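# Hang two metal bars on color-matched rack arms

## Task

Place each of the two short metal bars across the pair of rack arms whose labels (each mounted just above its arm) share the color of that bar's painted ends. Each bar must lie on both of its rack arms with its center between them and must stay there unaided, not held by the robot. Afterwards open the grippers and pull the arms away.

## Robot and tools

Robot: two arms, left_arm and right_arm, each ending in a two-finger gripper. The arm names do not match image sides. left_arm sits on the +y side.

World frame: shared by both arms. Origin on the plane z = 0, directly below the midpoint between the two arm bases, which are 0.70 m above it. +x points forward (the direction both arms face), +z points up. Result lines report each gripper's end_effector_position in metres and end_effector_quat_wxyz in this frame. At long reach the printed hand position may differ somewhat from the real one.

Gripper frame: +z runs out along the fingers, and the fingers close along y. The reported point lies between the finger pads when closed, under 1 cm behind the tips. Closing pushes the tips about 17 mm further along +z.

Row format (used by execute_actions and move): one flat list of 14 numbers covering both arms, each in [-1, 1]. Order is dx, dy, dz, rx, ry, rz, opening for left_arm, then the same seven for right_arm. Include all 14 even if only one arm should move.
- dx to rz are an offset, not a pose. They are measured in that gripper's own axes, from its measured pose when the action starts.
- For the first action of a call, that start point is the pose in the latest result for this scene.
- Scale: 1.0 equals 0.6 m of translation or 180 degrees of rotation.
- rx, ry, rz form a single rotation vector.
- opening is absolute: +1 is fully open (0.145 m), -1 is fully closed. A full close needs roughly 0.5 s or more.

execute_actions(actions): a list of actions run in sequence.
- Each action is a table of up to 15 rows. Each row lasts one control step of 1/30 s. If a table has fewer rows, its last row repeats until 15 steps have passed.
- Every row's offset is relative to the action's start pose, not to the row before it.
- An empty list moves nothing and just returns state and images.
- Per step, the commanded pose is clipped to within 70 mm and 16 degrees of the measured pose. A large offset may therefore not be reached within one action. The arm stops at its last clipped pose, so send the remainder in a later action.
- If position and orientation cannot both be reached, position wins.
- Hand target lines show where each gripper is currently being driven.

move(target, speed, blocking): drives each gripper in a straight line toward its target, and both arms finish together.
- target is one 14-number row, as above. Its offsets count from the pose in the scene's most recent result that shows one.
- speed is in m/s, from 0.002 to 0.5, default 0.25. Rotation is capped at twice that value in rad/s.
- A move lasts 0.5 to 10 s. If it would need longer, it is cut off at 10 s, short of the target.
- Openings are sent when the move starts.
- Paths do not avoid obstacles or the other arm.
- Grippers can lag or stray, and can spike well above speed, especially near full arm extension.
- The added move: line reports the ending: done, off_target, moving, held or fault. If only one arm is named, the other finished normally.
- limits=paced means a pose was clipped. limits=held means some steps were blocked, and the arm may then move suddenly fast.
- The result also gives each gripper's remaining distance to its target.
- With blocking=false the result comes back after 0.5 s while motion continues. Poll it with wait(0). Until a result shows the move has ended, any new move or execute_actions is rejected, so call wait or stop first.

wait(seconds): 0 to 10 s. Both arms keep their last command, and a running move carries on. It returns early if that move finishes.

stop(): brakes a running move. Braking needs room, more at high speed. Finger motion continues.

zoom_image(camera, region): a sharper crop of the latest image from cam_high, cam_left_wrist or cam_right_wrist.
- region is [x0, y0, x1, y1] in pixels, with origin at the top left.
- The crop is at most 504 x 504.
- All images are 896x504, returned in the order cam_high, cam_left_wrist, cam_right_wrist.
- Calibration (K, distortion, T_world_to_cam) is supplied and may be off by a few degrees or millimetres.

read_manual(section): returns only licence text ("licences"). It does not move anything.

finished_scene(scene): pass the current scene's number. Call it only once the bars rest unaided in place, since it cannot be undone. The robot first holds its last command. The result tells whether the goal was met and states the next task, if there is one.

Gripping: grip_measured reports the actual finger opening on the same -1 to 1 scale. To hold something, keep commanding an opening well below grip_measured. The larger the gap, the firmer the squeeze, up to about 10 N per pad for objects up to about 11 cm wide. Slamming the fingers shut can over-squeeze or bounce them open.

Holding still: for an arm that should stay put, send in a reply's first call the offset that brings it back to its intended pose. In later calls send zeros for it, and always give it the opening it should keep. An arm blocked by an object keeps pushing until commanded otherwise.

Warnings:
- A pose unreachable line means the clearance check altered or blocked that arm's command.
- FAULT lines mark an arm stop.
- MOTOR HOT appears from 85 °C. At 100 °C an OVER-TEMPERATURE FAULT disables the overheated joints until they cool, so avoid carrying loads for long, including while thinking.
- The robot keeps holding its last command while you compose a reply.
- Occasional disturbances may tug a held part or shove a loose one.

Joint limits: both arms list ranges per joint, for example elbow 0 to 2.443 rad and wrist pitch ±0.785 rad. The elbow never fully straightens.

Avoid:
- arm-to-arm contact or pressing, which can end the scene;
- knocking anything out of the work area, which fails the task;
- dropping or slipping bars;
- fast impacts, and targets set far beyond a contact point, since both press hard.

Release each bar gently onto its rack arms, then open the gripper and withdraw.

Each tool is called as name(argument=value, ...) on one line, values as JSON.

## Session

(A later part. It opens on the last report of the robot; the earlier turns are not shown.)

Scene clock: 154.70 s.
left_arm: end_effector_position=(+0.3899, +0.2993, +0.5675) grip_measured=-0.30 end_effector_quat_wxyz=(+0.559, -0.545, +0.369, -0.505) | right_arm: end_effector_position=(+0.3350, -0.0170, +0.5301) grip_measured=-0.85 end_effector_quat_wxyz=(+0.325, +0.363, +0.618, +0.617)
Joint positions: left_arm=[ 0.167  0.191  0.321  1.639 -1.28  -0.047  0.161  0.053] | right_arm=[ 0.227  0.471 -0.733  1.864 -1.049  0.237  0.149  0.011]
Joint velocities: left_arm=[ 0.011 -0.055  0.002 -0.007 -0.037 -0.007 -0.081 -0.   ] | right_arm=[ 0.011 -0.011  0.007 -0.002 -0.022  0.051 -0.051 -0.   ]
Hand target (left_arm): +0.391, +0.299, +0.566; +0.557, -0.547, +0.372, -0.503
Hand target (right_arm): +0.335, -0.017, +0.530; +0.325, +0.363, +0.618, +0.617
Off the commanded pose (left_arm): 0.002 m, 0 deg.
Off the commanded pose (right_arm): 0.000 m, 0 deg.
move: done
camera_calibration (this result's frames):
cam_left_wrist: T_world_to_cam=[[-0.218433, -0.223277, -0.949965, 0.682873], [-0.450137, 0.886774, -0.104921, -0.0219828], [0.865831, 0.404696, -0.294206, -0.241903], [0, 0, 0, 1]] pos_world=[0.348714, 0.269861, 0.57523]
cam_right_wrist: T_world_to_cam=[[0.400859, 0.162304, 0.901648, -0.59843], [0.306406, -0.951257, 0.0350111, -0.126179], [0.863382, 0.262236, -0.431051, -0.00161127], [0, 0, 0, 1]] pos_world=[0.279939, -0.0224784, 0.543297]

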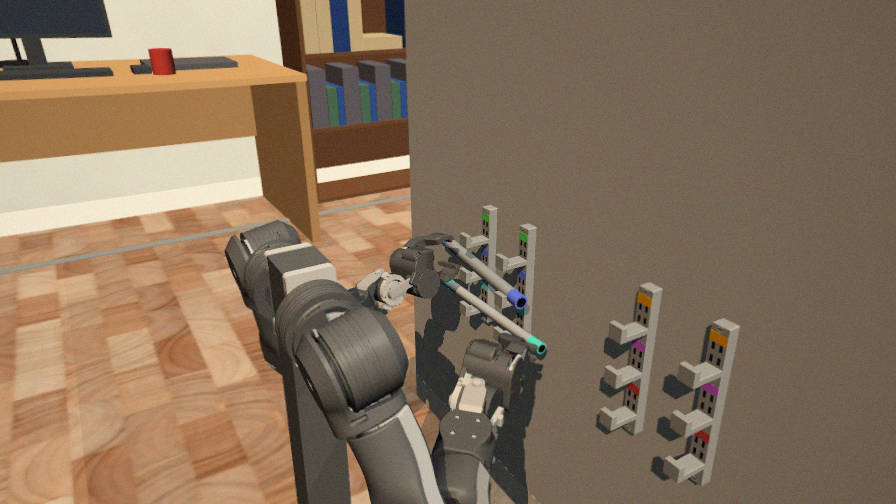

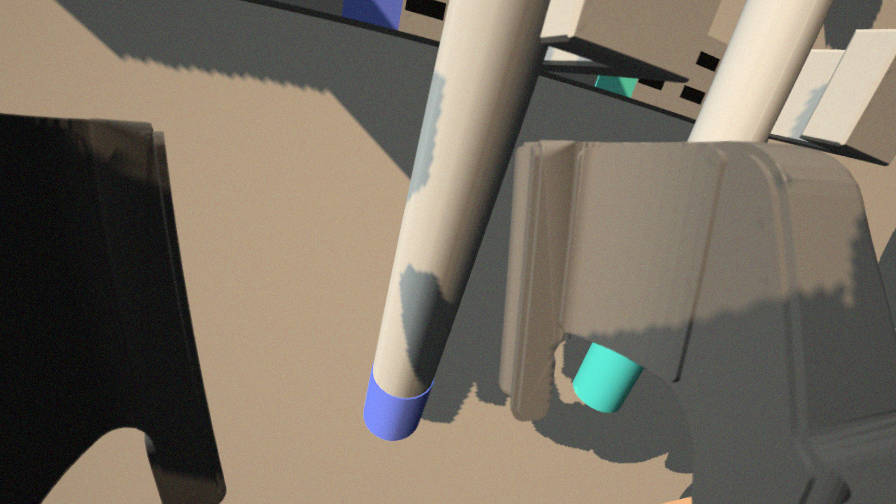

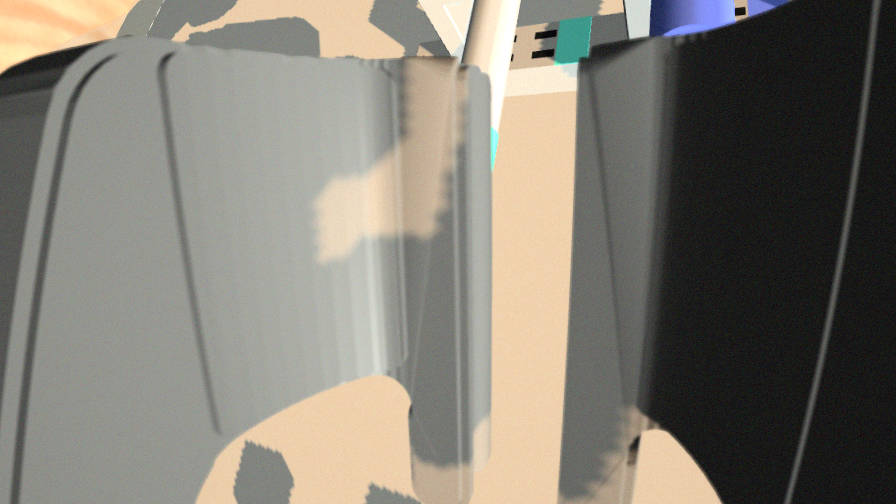

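move(target=[0.016,0.025,0.036,0.004,0,0,-0.35,0,0,0,0,0,0,-0.85], speed=0.025)

Scene clock: 156.70 s.
left_arm: end_effector_position=(+0.4145, +0.2950, +0.5552) grip_measured=-0.35 end_effector_quat_wxyz=(+0.561, -0.545, +0.368, -0.503) | right_arm: end_effector_position=(+0.3350, -0.0170, +0.5301) grip_measured=-0.85 end_effector_quat_wxyz=(+0.325, +0.363, +0.618, +0.617)
Joint positions: left_arm=[ 0.261  0.175  0.284  1.479 -1.331 -0.046  0.08   0.049] | right_arm=[ 0.227  0.471 -0.733  1.864 -1.049  0.237  0.149  0.011]
Joint velocities: left_arm=[-0.077 -0.077 -0.007 -0.012  0.081 -0.022 -0.037 -0.   ] | right_arm=[ 0.055 -0.055 -0.017 -0.007  0.037 -0.022  0.066 -0.   ]
Hand target (left_arm): +0.415, +0.294, +0.557; +0.563, -0.541, +0.365, -0.507
Hand target (right_arm): +0.335, -0.017, +0.530; +0.325, +0.363, +0.618, +0.617
Off the commanded pose (left_arm): 0.002 m, 1 deg.
Off the commanded pose (right_arm): 0.000 m, 0 deg.
move: done
camera_calibration (this result's frames):
cam_left_wrist: T_world_to_cam=[[-0.216879, -0.220659, -0.950933, 0.674726], [-0.45306, 0.885606, -0.102171, -0.00837275], [0.864697, 0.408671, -0.292041, -0.267028], [0, 0, 0, 1]] pos_world=[0.373438, 0.265426, 0.56278]
cam_right_wrist: T_world_to_cam=[[0.400859, 0.162304, 0.901648, -0.59843], [0.306406, -0.951257, 0.0350111, -0.126179], [0.863382, 0.262236, -0.431051, -0.00161127], [0, 0, 0, 1]] pos_world=[0.279939, -0.0224784, 0.543297]

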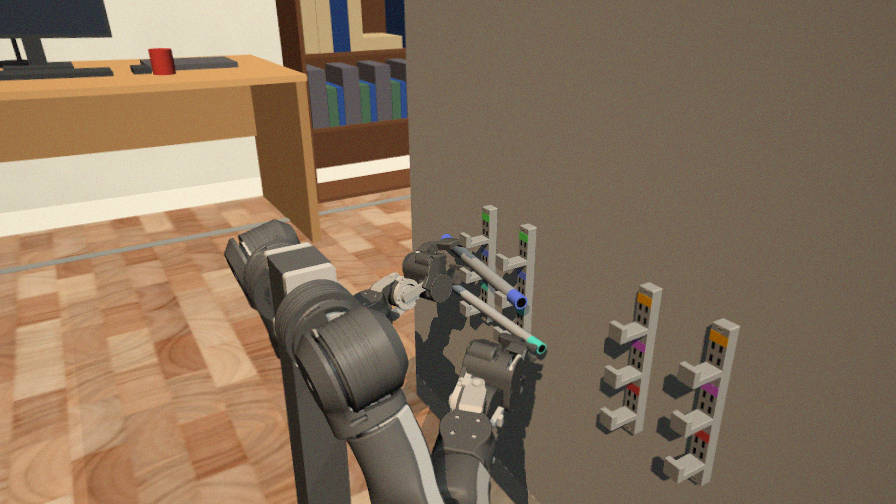

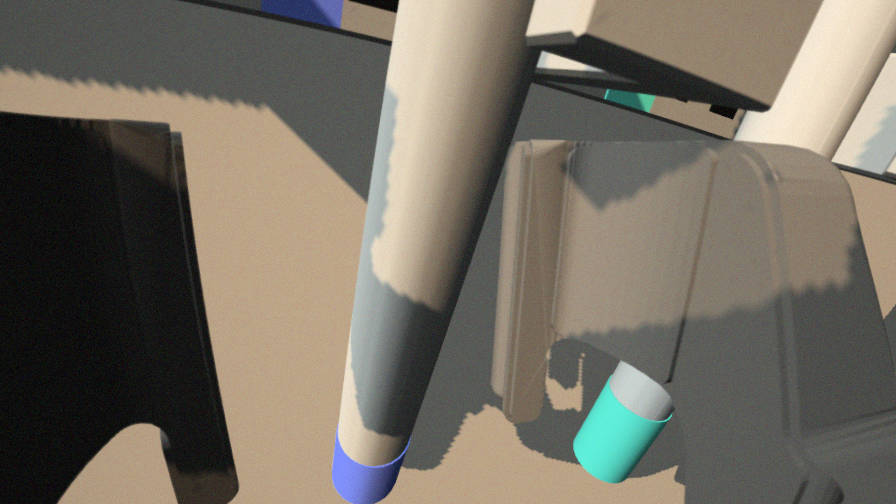

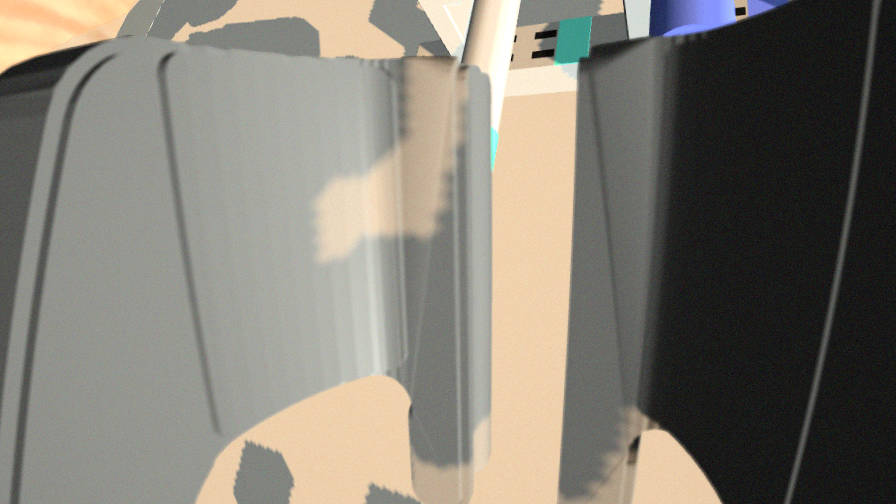

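move(target=[0,0.012,0.008,0,0,0.04,-0.45,0,0,0,0,0,0,-0.85], speed=0.025)

execute_actions(actions=[[[0,0,0,0,0,0,-0.58,0,0,0,0,0,0,-0.85]],[[0,0,0,0,0,0,-0.7,0,0,0,0,0,0,-0.85]],[[0,0,0,0,0,0,-0.85,0,0,0,0,0,0,-0.85]],[[0,0,0,0,0,0,-1,0,0,0,0,0,0,-0.85]]])

Scene clock: 159.97 s.
left_arm: end_effector_position=(+0.4196, +0.2957, +0.5482) grip_measured=-0.45 end_effector_quat_wxyz=(+0.590, -0.522, +0.402, -0.467) | right_arm: end_effector_position=(+0.3350, -0.0170, +0.5301) grip_measured=-0.85 end_effector_quat_wxyz=(+0.325, +0.363, +0.618, +0.617)
Joint positions: left_arm=[ 0.277  0.183  0.269  1.427 -1.452 -0.046  0.041  0.042] | right_arm=[ 0.227  0.471 -0.733  1.864 -1.049  0.237  0.149  0.011]
Joint velocities: left_arm=[-0.011 -0.033 -0.002  0.007 -0.007 -0.022 -0.037 -0.   ] | right_arm=[ 0.033  0.033 -0.002  0.002 -0.051 -0.051  0.007  0.   ]
Hand target (left_arm): +0.420, +0.296, +0.549; +0.591, -0.521, +0.402, -0.467
Hand target (right_arm): +0.335, -0.017, +0.530; +0.325, +0.363, +0.618, +0.617
Off the commanded pose (left_arm): 0.001 m, 0 deg.
Off the commanded pose (right_arm): 0.000 m, 0 deg.
move: done
camera_calibration (this result's frames):
cam_left_wrist: T_world_to_cam=[[-0.246166, -0.112253, -0.962705, 0.655991], [-0.470438, 0.882261, 0.0174185, -0.0646585], [0.847402, 0.457181, -0.269991, -0.292894], [0, 0, 0, 1]] pos_world=[0.379263, 0.264588, 0.553574]
cam_right_wrist: T_world_to_cam=[[0.400859, 0.162304, 0.901648, -0.59843], [0.306406, -0.951257, 0.0350111, -0.126179], [0.863382, 0.262236, -0.431051, -0.00161127], [0, 0, 0, 1]] pos_world=[0.279939, -0.0224784, 0.543297]

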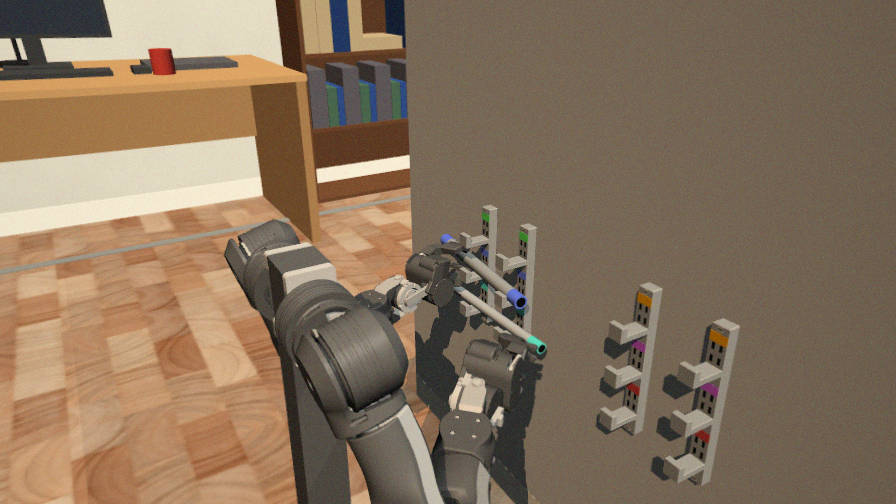

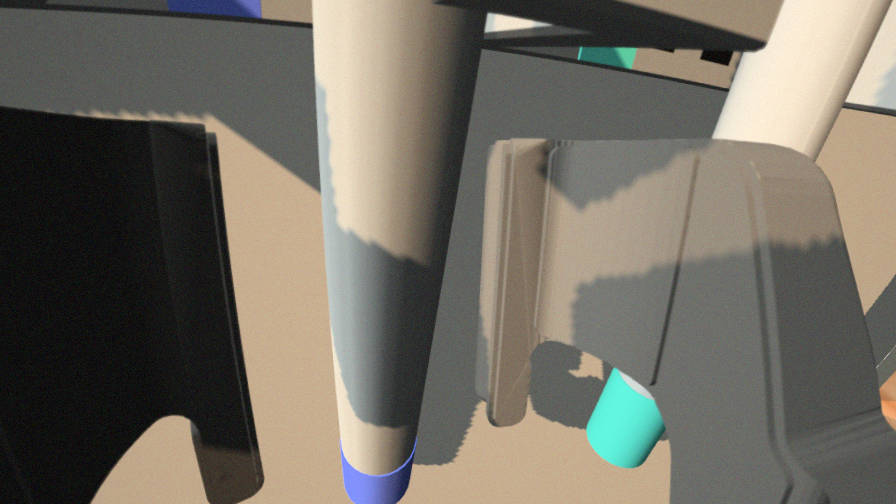

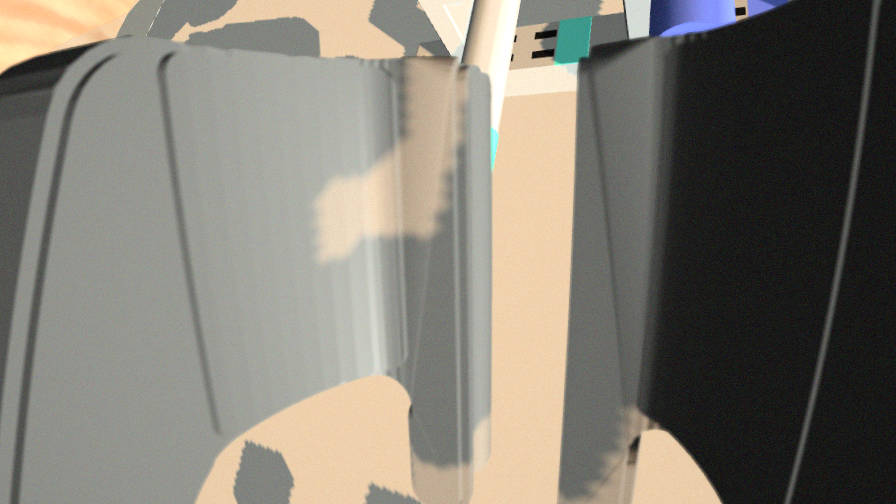

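Scene clock: 161.97 s.
left_arm: end_effector_position=(+0.4197, +0.2957, +0.5462) grip_measured=-0.73 end_effector_quat_wxyz=(+0.587, -0.525, +0.405, -0.464) | right_arm: end_effector_position=(+0.3350, -0.0170, +0.5301) grip_measured=-0.85 end_effector_quat_wxyz=(+0.325, +0.363, +0.618, +0.617)
Joint positions: left_arm=[ 0.276  0.183  0.269  1.427 -1.453 -0.046  0.05   0.02 ] | right_arm=[ 0.227  0.471 -0.733  1.864 -1.049  0.237  0.149  0.011]
Joint velocities: left_arm=[-0.011  0.011  0.002  0.002 -0.037 -0.081  0.022 -0.   ] | right_arm=[-0.077 -0.011 -0.017 -0.012  0.022 -0.037  0.066  0.   ]
Hand target (left_arm): +0.420, +0.296, +0.547; +0.588, -0.525, +0.404, -0.465
Hand target (right_arm): +0.335, -0.017, +0.530; +0.325, +0.363, +0.618, +0.617
Off the commanded pose (left_arm): 0.000 m, 0 deg.
Off the commanded pose (right_arm): 0.000 m, 0 deg.
camera_calibration (this result's frames):
cam_left_wrist: T_world_to_cam=[[-0.256087, -0.113483, -0.959969, 0.657171], [-0.470338, 0.882232, 0.0211773, -0.0667181], [0.844512, 0.456934, -0.279303, -0.287148], [0, 0, 0, 1]] pos_world=[0.379413, 0.264646, 0.552076]
cam_right_wrist: T_world_to_cam=[[0.400859, 0.162304, 0.901648, -0.59843], [0.306406, -0.951257, 0.0350111, -0.126179], [0.863382, 0.262236, -0.431051, -0.00161127], [0, 0, 0, 1]] pos_world=[0.279939, -0.0224784, 0.543297]

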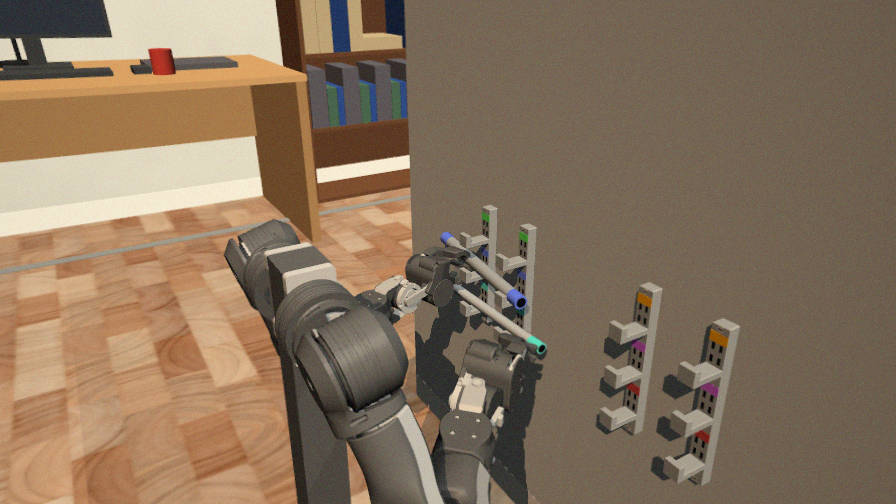

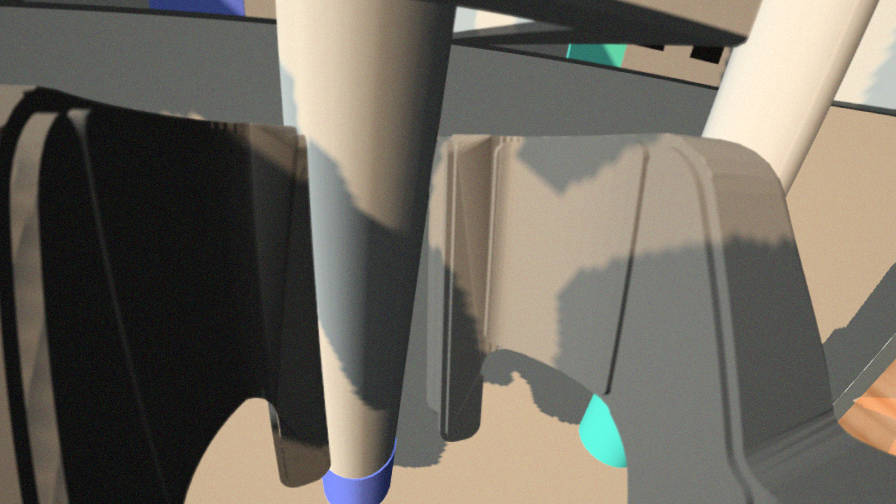

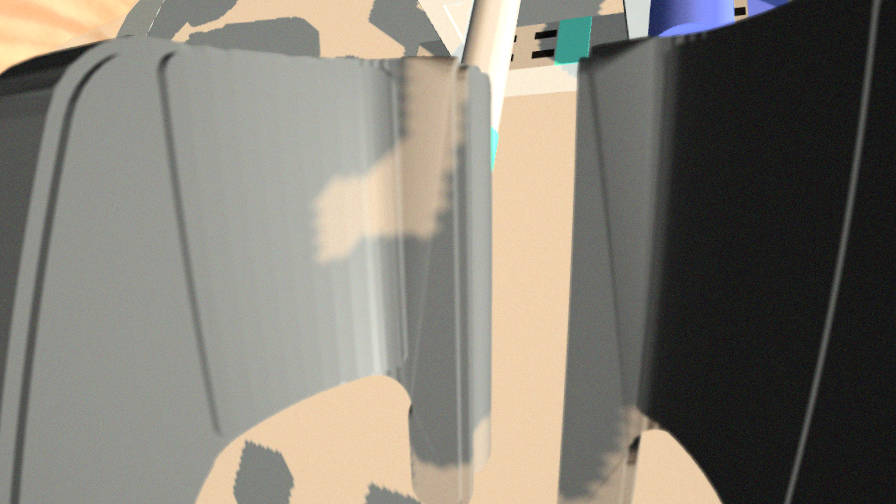

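move(target=[0.016,-0.006,0.002,0,0,0,-1,0,0,0,0,0,0,-0.85], speed=0.015)

move(target=[0,0.018,0,0.004,0,-0.03,-1,0,0,0,0,0,0,-0.85], speed=0.015)

zoom_image(camera="cam_high", region=[380,180,600,380])

Scene clock: 163.77 s.
left_arm: end_effector_position=(+0.4197, +0.2944, +0.5452) grip_measured=-0.73 end_effector_quat_wxyz=(+0.591, -0.535, +0.399, -0.453) | right_arm: end_effector_position=(+0.3350, -0.0170, +0.5301) grip_measured=-0.85 end_effector_quat_wxyz=(+0.325, +0.363, +0.618, +0.617)
Joint positions: left_arm=[ 0.275  0.178  0.246  1.436 -1.458  0.009  0.066  0.02 ] | right_arm=[ 0.227  0.471 -0.733  1.864 -1.049  0.237  0.149  0.011]
Joint velocities: left_arm=[ 0.033  0.055 -0.032 -0.002 -0.051 -0.051 -0.037 -0.   ] | right_arm=[ 0.055  0.011 -0.007 -0.002 -0.022 -0.051  0.037 -0.   ]
Hand target (left_arm): +0.423, +0.287, +0.550; +0.587, -0.525, +0.405, -0.464
Hand target (right_arm): +0.335, -0.017, +0.530; +0.325, +0.363, +0.618, +0.617
Off the commanded pose (left_arm): 0.010 m, 2 deg.
Off the commanded pose (right_arm): 0.000 m, 0 deg.
move: off_target (left_arm)
camera_calibration (this result's frames):
cam_left_wrist: T_world_to_cam=[[-0.263045, -0.12523, -0.956622, 0.660589], [-0.49717, 0.867344, 0.0231652, -0.0509796], [0.826819, 0.481697, -0.290411, -0.280694], [0, 0, 0, 1]] pos_world=[0.380502, 0.262152, 0.551598]
cam_right_wrist: T_world_to_cam=[[0.400859, 0.162304, 0.901648, -0.59843], [0.306406, -0.951257, 0.0350111, -0.126179], [0.863382, 0.262236, -0.431051, -0.00161127], [0, 0, 0, 1]] pos_world=[0.279939, -0.0224784, 0.543297]

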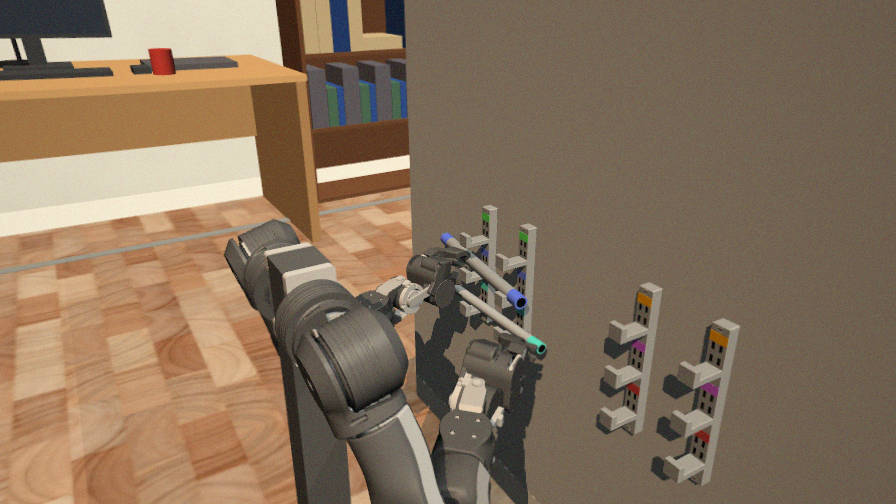

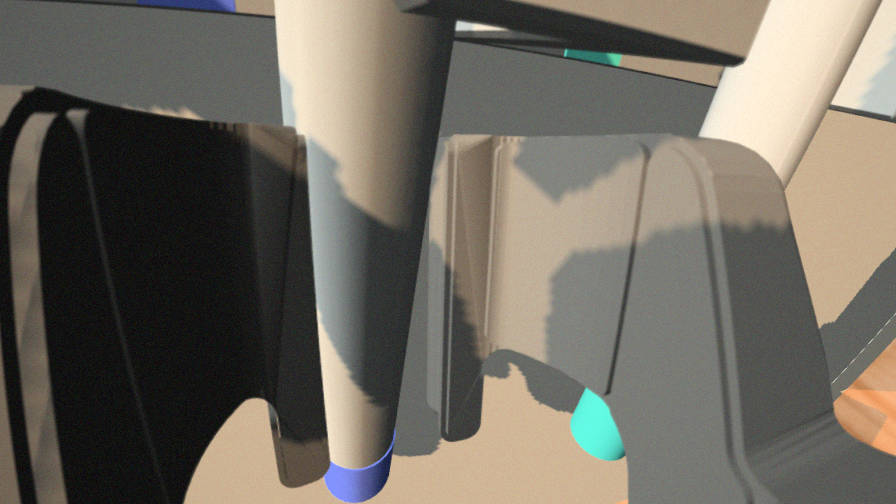

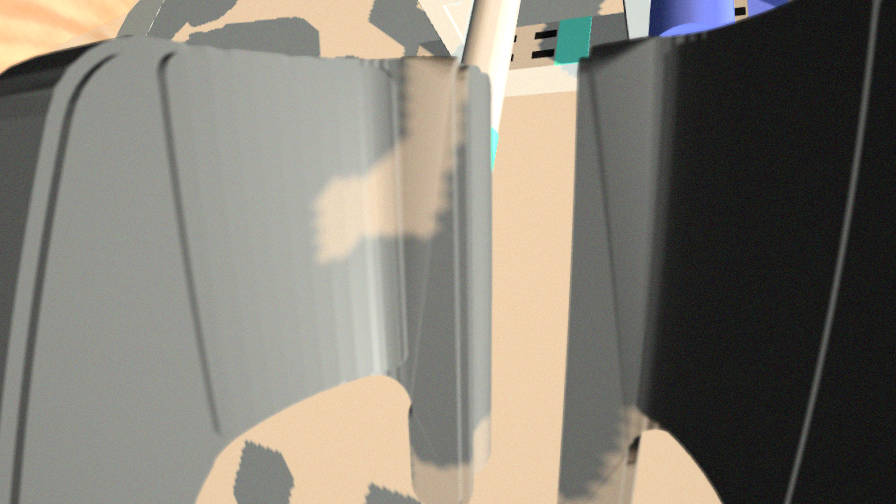

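Scene clock: 167.17 s.
left_arm: end_effector_position=(+0.4198, +0.2965, +0.5387) grip_measured=-0.73 end_effector_quat_wxyz=(+0.577, -0.546, +0.365, -0.484) | right_arm: end_effector_position=(+0.3350, -0.0170, +0.5301) grip_measured=-0.85 end_effector_quat_wxyz=(+0.325, +0.363, +0.618, +0.617)
Joint positions: left_arm=[ 0.274  0.176  0.247  1.389 -1.365  0.009 -0.011  0.02 ] | right_arm=[ 0.227  0.471 -0.733  1.864 -1.049  0.237  0.149  0.011]
Joint velocities: left_arm=[-0.011 -0.055 -0.002  0.002 -0.051  0.007  0.037 -0.   ] | right_arm=[-0.033 -0.011 -0.022 -0.012  0.037  0.037  0.007 -0.   ]
Hand target (left_arm): +0.421, +0.295, +0.534; +0.573, -0.550, +0.370, -0.482
Hand target (right_arm): +0.335, -0.017, +0.530; +0.325, +0.363, +0.618, +0.617
Off the commanded pose (left_arm): 0.005 m, 1 deg.
Off the commanded pose (right_arm): 0.000 m, 0 deg.
move: off_target (left_arm)
camera_calibration (this result's frames):
cam_left_wrist: T_world_to_cam=[[-0.214158, -0.20385, -0.955291, 0.656768], [-0.491578, 0.867603, -0.0749363, -0.00214226], [0.84409, 0.453552, -0.286013, -0.284941], [0, 0, 0, 1]] pos_world=[0.380115, 0.264977, 0.545747]
cam_right_wrist: T_world_to_cam=[[0.400859, 0.162304, 0.901648, -0.59843], [0.306406, -0.951257, 0.0350111, -0.126179], [0.863382, 0.262236, -0.431051, -0.00161127], [0, 0, 0, 1]] pos_world=[0.279939, -0.0224784, 0.543297]

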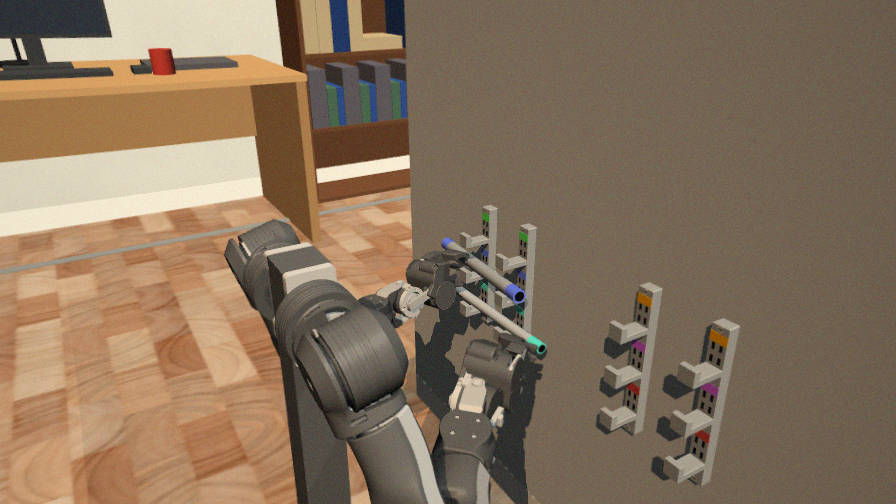

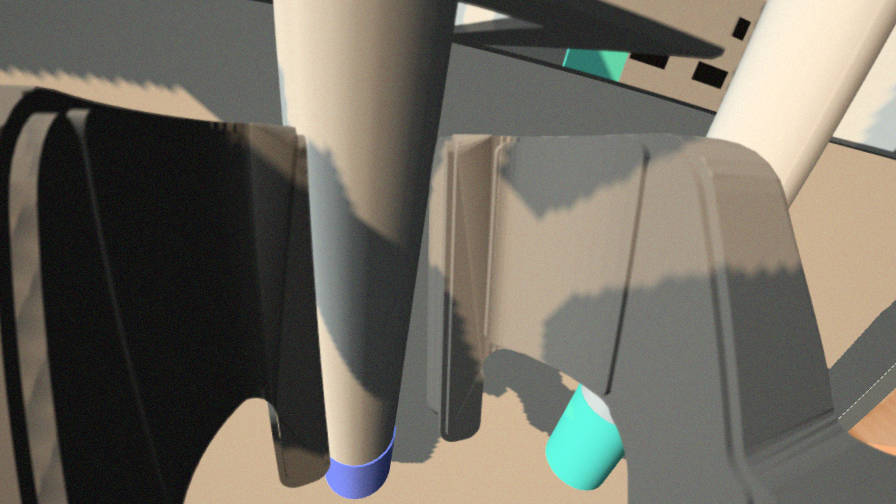

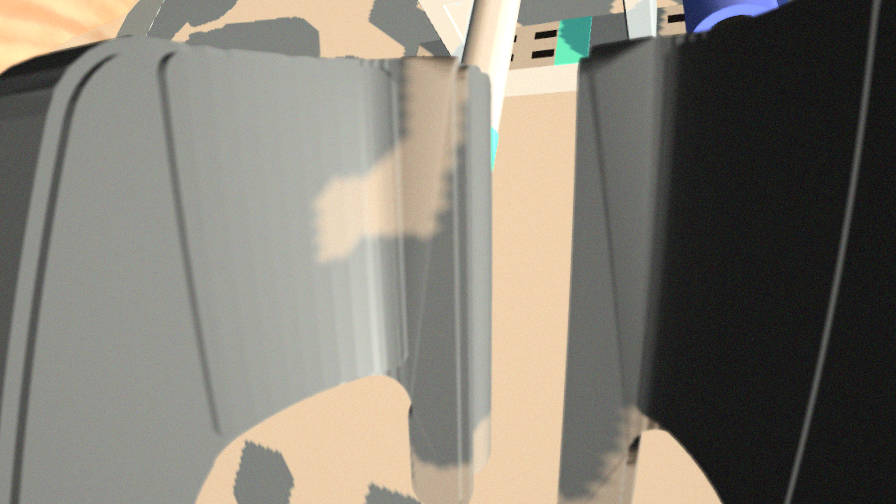

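Region (380, 180, 600, 380) of cam_high's 896x504 image, scaled by 2.291, with more detail than that image has; it fills the top 458 rows of this view, and the rest is white.

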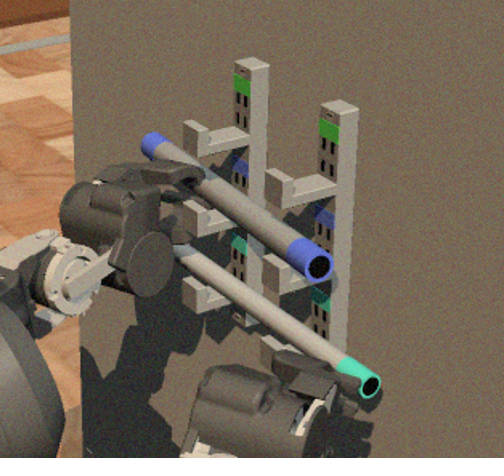

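execute_actions(actions=[])

zoom_image(camera="cam_high", region=[380,180,600,380])

Scene clock: 168.77 s.
left_arm: end_effector_position=(+0.4198, +0.2965, +0.5387) grip_measured=-0.73 end_effector_quat_wxyz=(+0.577, -0.546, +0.365, -0.484) | right_arm: end_effector_position=(+0.3350, -0.0170, +0.5301) grip_measured=-0.85 end_effector_quat_wxyz=(+0.325, +0.363, +0.618, +0.617)
Joint positions: left_arm=[ 0.274  0.176  0.247  1.389 -1.365  0.009 -0.011  0.02 ] | right_arm=[ 0.227  0.471 -0.733  1.864 -1.049  0.237  0.149  0.011]
Joint velocities: left_arm=[-0.055  0.033 -0.007 -0.017  0.081 -0.007  0.066  0.   ] | right_arm=[ 0.077 -0.099  0.012  0.012 -0.051 -0.051 -0.037 -0.   ]
Hand target (left_arm): +0.421, +0.295, +0.534; +0.573, -0.550, +0.370, -0.482
Hand target (right_arm): +0.335, -0.017, +0.530; +0.325, +0.363, +0.618, +0.617
Off the commanded pose (left_arm): 0.005 m, 1 deg.
Off the commanded pose (right_arm): 0.000 m, 0 deg.
camera_calibration (this result's frames):
cam_left_wrist: T_world_to_cam=[[-0.214158, -0.20385, -0.955291, 0.656768], [-0.491578, 0.867603, -0.0749363, -0.00214226], [0.84409, 0.453552, -0.286013, -0.284941], [0, 0, 0, 1]] pos_world=[0.380115, 0.264977, 0.545747]
cam_right_wrist: T_world_to_cam=[[0.400859, 0.162304, 0.901648, -0.59843], [0.306406, -0.951257, 0.0350111, -0.126179], [0.863382, 0.262236, -0.431051, -0.00161127], [0, 0, 0, 1]] pos_world=[0.279939, -0.0224784, 0.543297]

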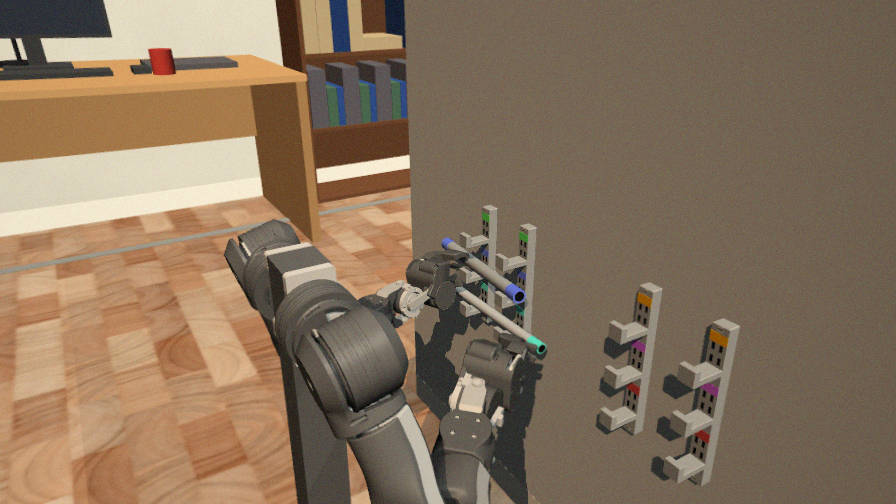

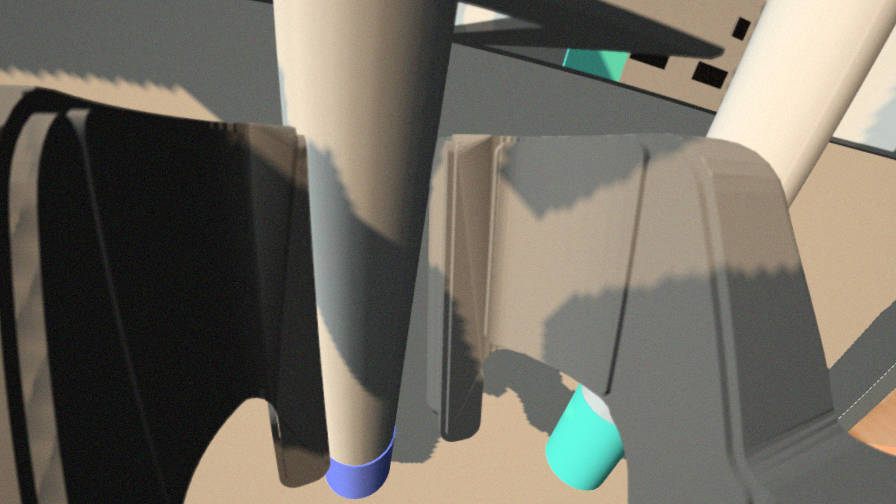

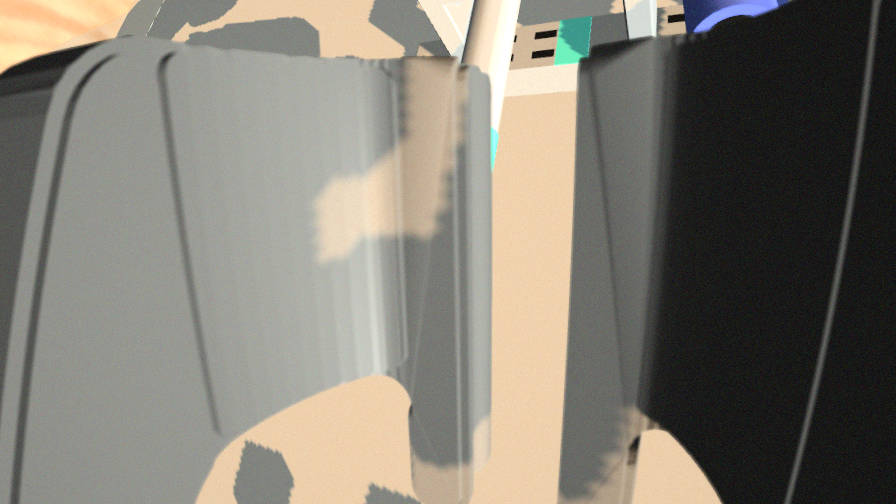

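Region (380, 180, 600, 380) of cam_high's 896x504 image, scaled by 2.291, with more detail than that image has; it fills the top 458 rows of this view, and the rest is white.

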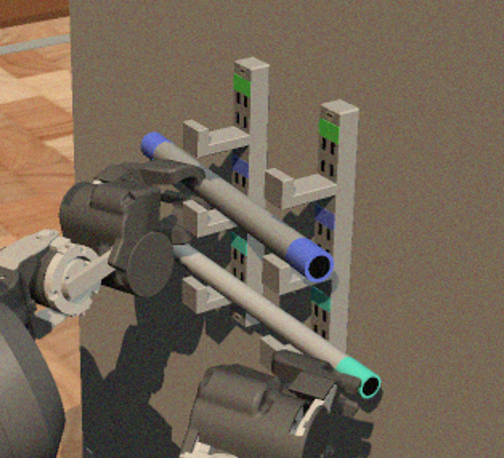

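move(target=[0,0,0,0,0,0.02,-1, 0,0,-0.08,0,0,0,-0.85], speed=0.04)

execute_actions(actions=[[[0,0,0,0,0,0,-0.8,0,0,0,0,0,0,-0.85]],[[0,0,0,0,0,0,-0.68,0,0,0,0,0,0,-0.85]],[[0,0,0,0,0,0,-0.55,0,0,0,0,0,0,-0.85]],[[0,0,0,0,0,0,-0.3,0,0,0,0,0,0,-0.85]]])

zoom_image(camera="cam_high", region=[380,180,600,380])

Scene clock: 170.73 s.
left_arm: end_effector_position=(+0.4196, +0.2966, +0.5409) grip_measured=-0.73 end_effector_quat_wxyz=(+0.593, -0.533, +0.378, -0.471) | right_arm: end_effector_position=(+0.2940, -0.0415, +0.5293) grip_measured=-0.85 end_effector_quat_wxyz=(+0.321, +0.364, +0.623, +0.614)
Joint positions: left_arm=[ 0.272  0.183  0.239  1.389 -1.41   0.015 -0.02   0.02 ] | right_arm=[ 0.026  0.619 -0.665  2.053 -1.049  0.245  0.11   0.011]
Joint velocities: left_arm=[ 0.033 -0.077  0.007 -0.027 -0.037 -0.051  0.022  0.   ] | right_arm=[ 0.055 -0.055 -0.012 -0.002  0.007  0.007 -0.022 -0.   ]
Hand target (left_arm): +0.420, +0.297, +0.539; +0.592, -0.535, +0.382, -0.466
Hand target (right_arm): +0.294, -0.042, +0.532; +0.325, +0.363, +0.619, +0.617
Off the commanded pose (left_arm): 0.002 m, 1 deg.
Off the commanded pose (right_arm): 0.002 m, 1 deg.
move: done
camera_calibration (this result's frames):
cam_left_wrist: T_world_to_cam=[[-0.217551, -0.15326, -0.963941, 0.649922], [-0.498132, 0.86673, -0.0253813, -0.0259557], [0.839366, 0.474648, -0.264902, -0.299917], [0, 0, 0, 1]] pos_world=[0.380203, 0.264459, 0.546379]
cam_right_wrist: T_world_to_cam=[[0.409319, 0.170617, 0.896297, -0.576504], [0.31109, -0.949592, 0.0386947, -0.140117], [0.857719, 0.26299, -0.441764, 0.0472796], [0, 0, 0, 1]] pos_world=[0.23901, -0.0471265, 0.543027]

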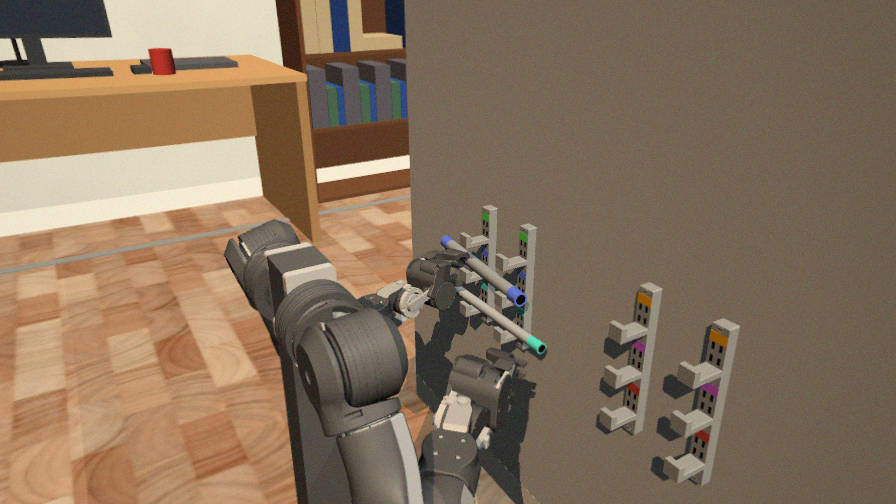

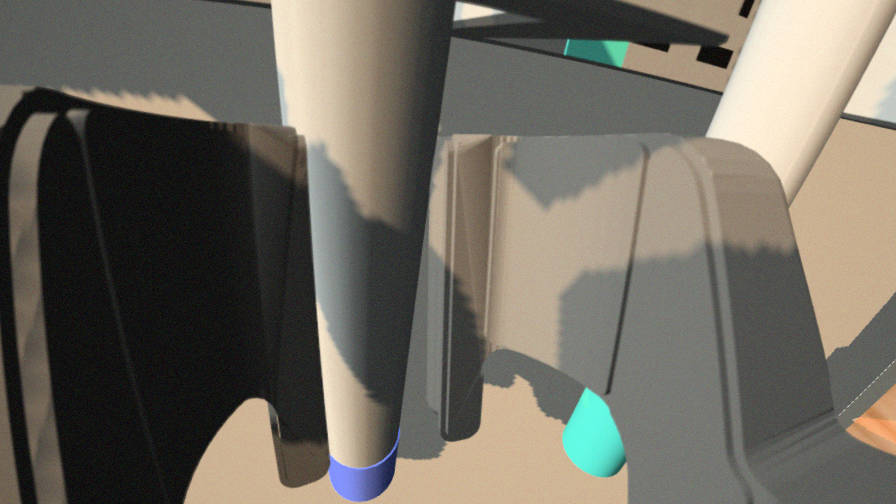

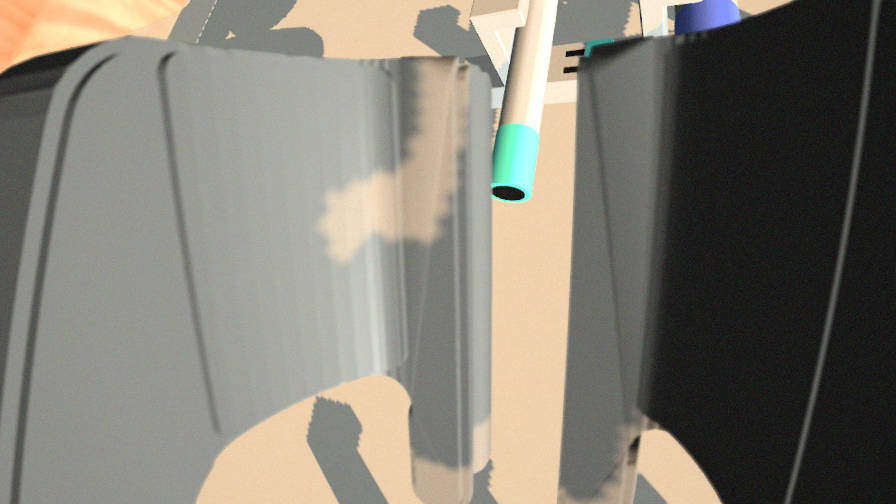

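Scene clock: 172.73 s.
left_arm: end_effector_position=(+0.4196, +0.2966, +0.5414) grip_measured=-0.30 end_effector_quat_wxyz=(+0.593, -0.532, +0.377, -0.472) | right_arm: end_effector_position=(+0.2940, -0.0415, +0.5293) grip_measured=-0.85 end_effector_quat_wxyz=(+0.321, +0.364, +0.623, +0.614)
Joint positions: left_arm=[ 0.272  0.183  0.239  1.389 -1.409  0.015 -0.023  0.053] | right_arm=[ 0.026  0.619 -0.665  2.053 -1.049  0.245  0.11   0.011]
Joint velocities: left_arm=[-0.077  0.055 -0.007 -0.002 -0.022 -0.007 -0.022 -0.   ] | right_arm=[ 0.055 -0.099 -0.002 -0.007  0.022 -0.037 -0.051 -0.   ]
Hand target (left_arm): +0.420, +0.297, +0.541; +0.593, -0.532, +0.377, -0.472
Hand target (right_arm): +0.294, -0.041, +0.529; +0.321, +0.364, +0.623, +0.614
Off the commanded pose (left_arm): 0.000 m, 0 deg.
Off the commanded pose (right_arm): 0.000 m, 0 deg.
camera_calibration (this result's frames):
cam_left_wrist: T_world_to_cam=[[-0.214432, -0.153522, -0.964598, 0.649501], [-0.498065, 0.866712, -0.0272224, -0.0250172], [0.840209, 0.474595, -0.262315, -0.301465], [0, 0, 0, 1]] pos_world=[0.380107, 0.264469, 0.546748]
cam_right_wrist: T_world_to_cam=[[0.409319, 0.170617, 0.896297, -0.576504], [0.31109, -0.949592, 0.0386947, -0.140117], [0.857719, 0.26299, -0.441764, 0.0472796], [0, 0, 0, 1]] pos_world=[0.23901, -0.0471265, 0.543027]

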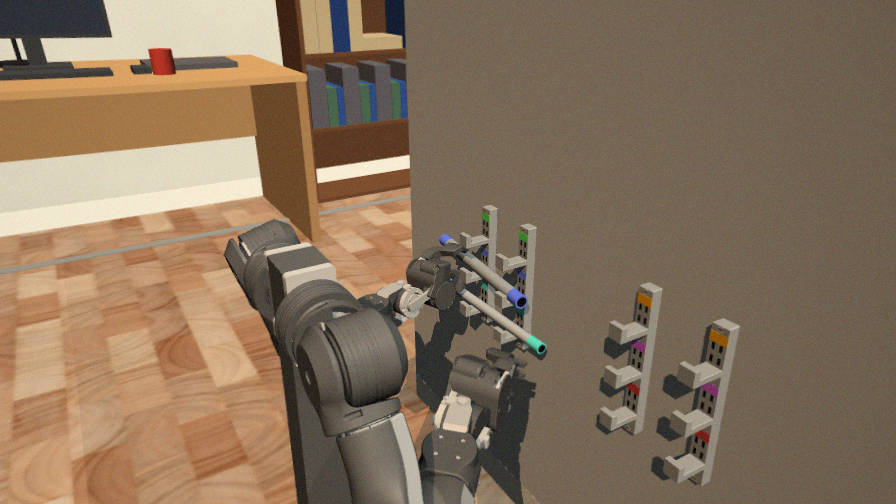

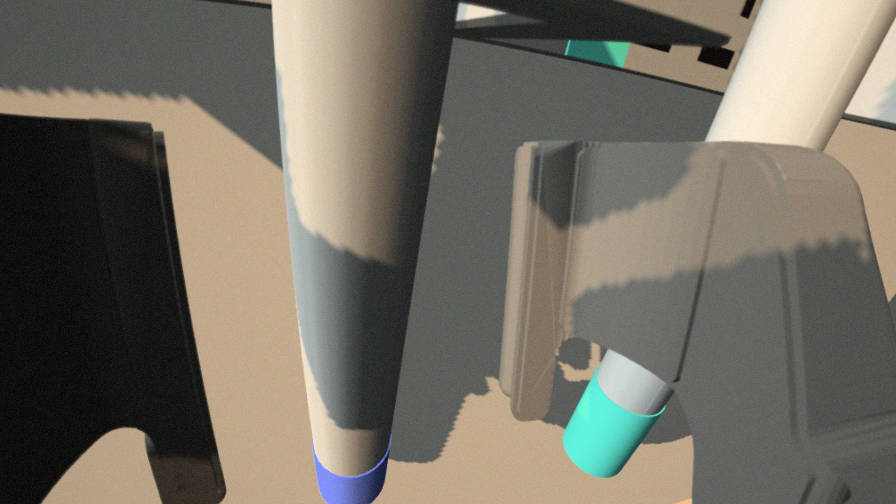

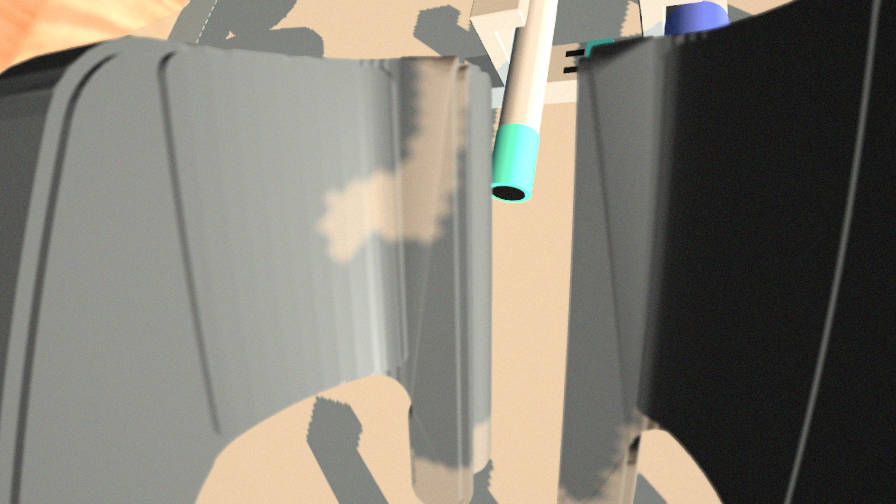

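Region (380, 180, 600, 380) of cam_high's 896x504 image, scaled by 2.291, with more detail than that image has; it fills the top 458 rows of this view, and the rest is white.

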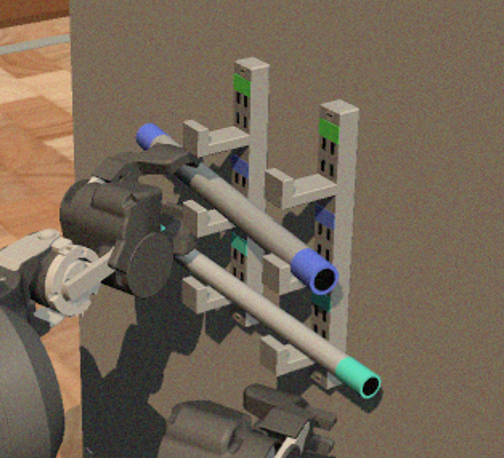

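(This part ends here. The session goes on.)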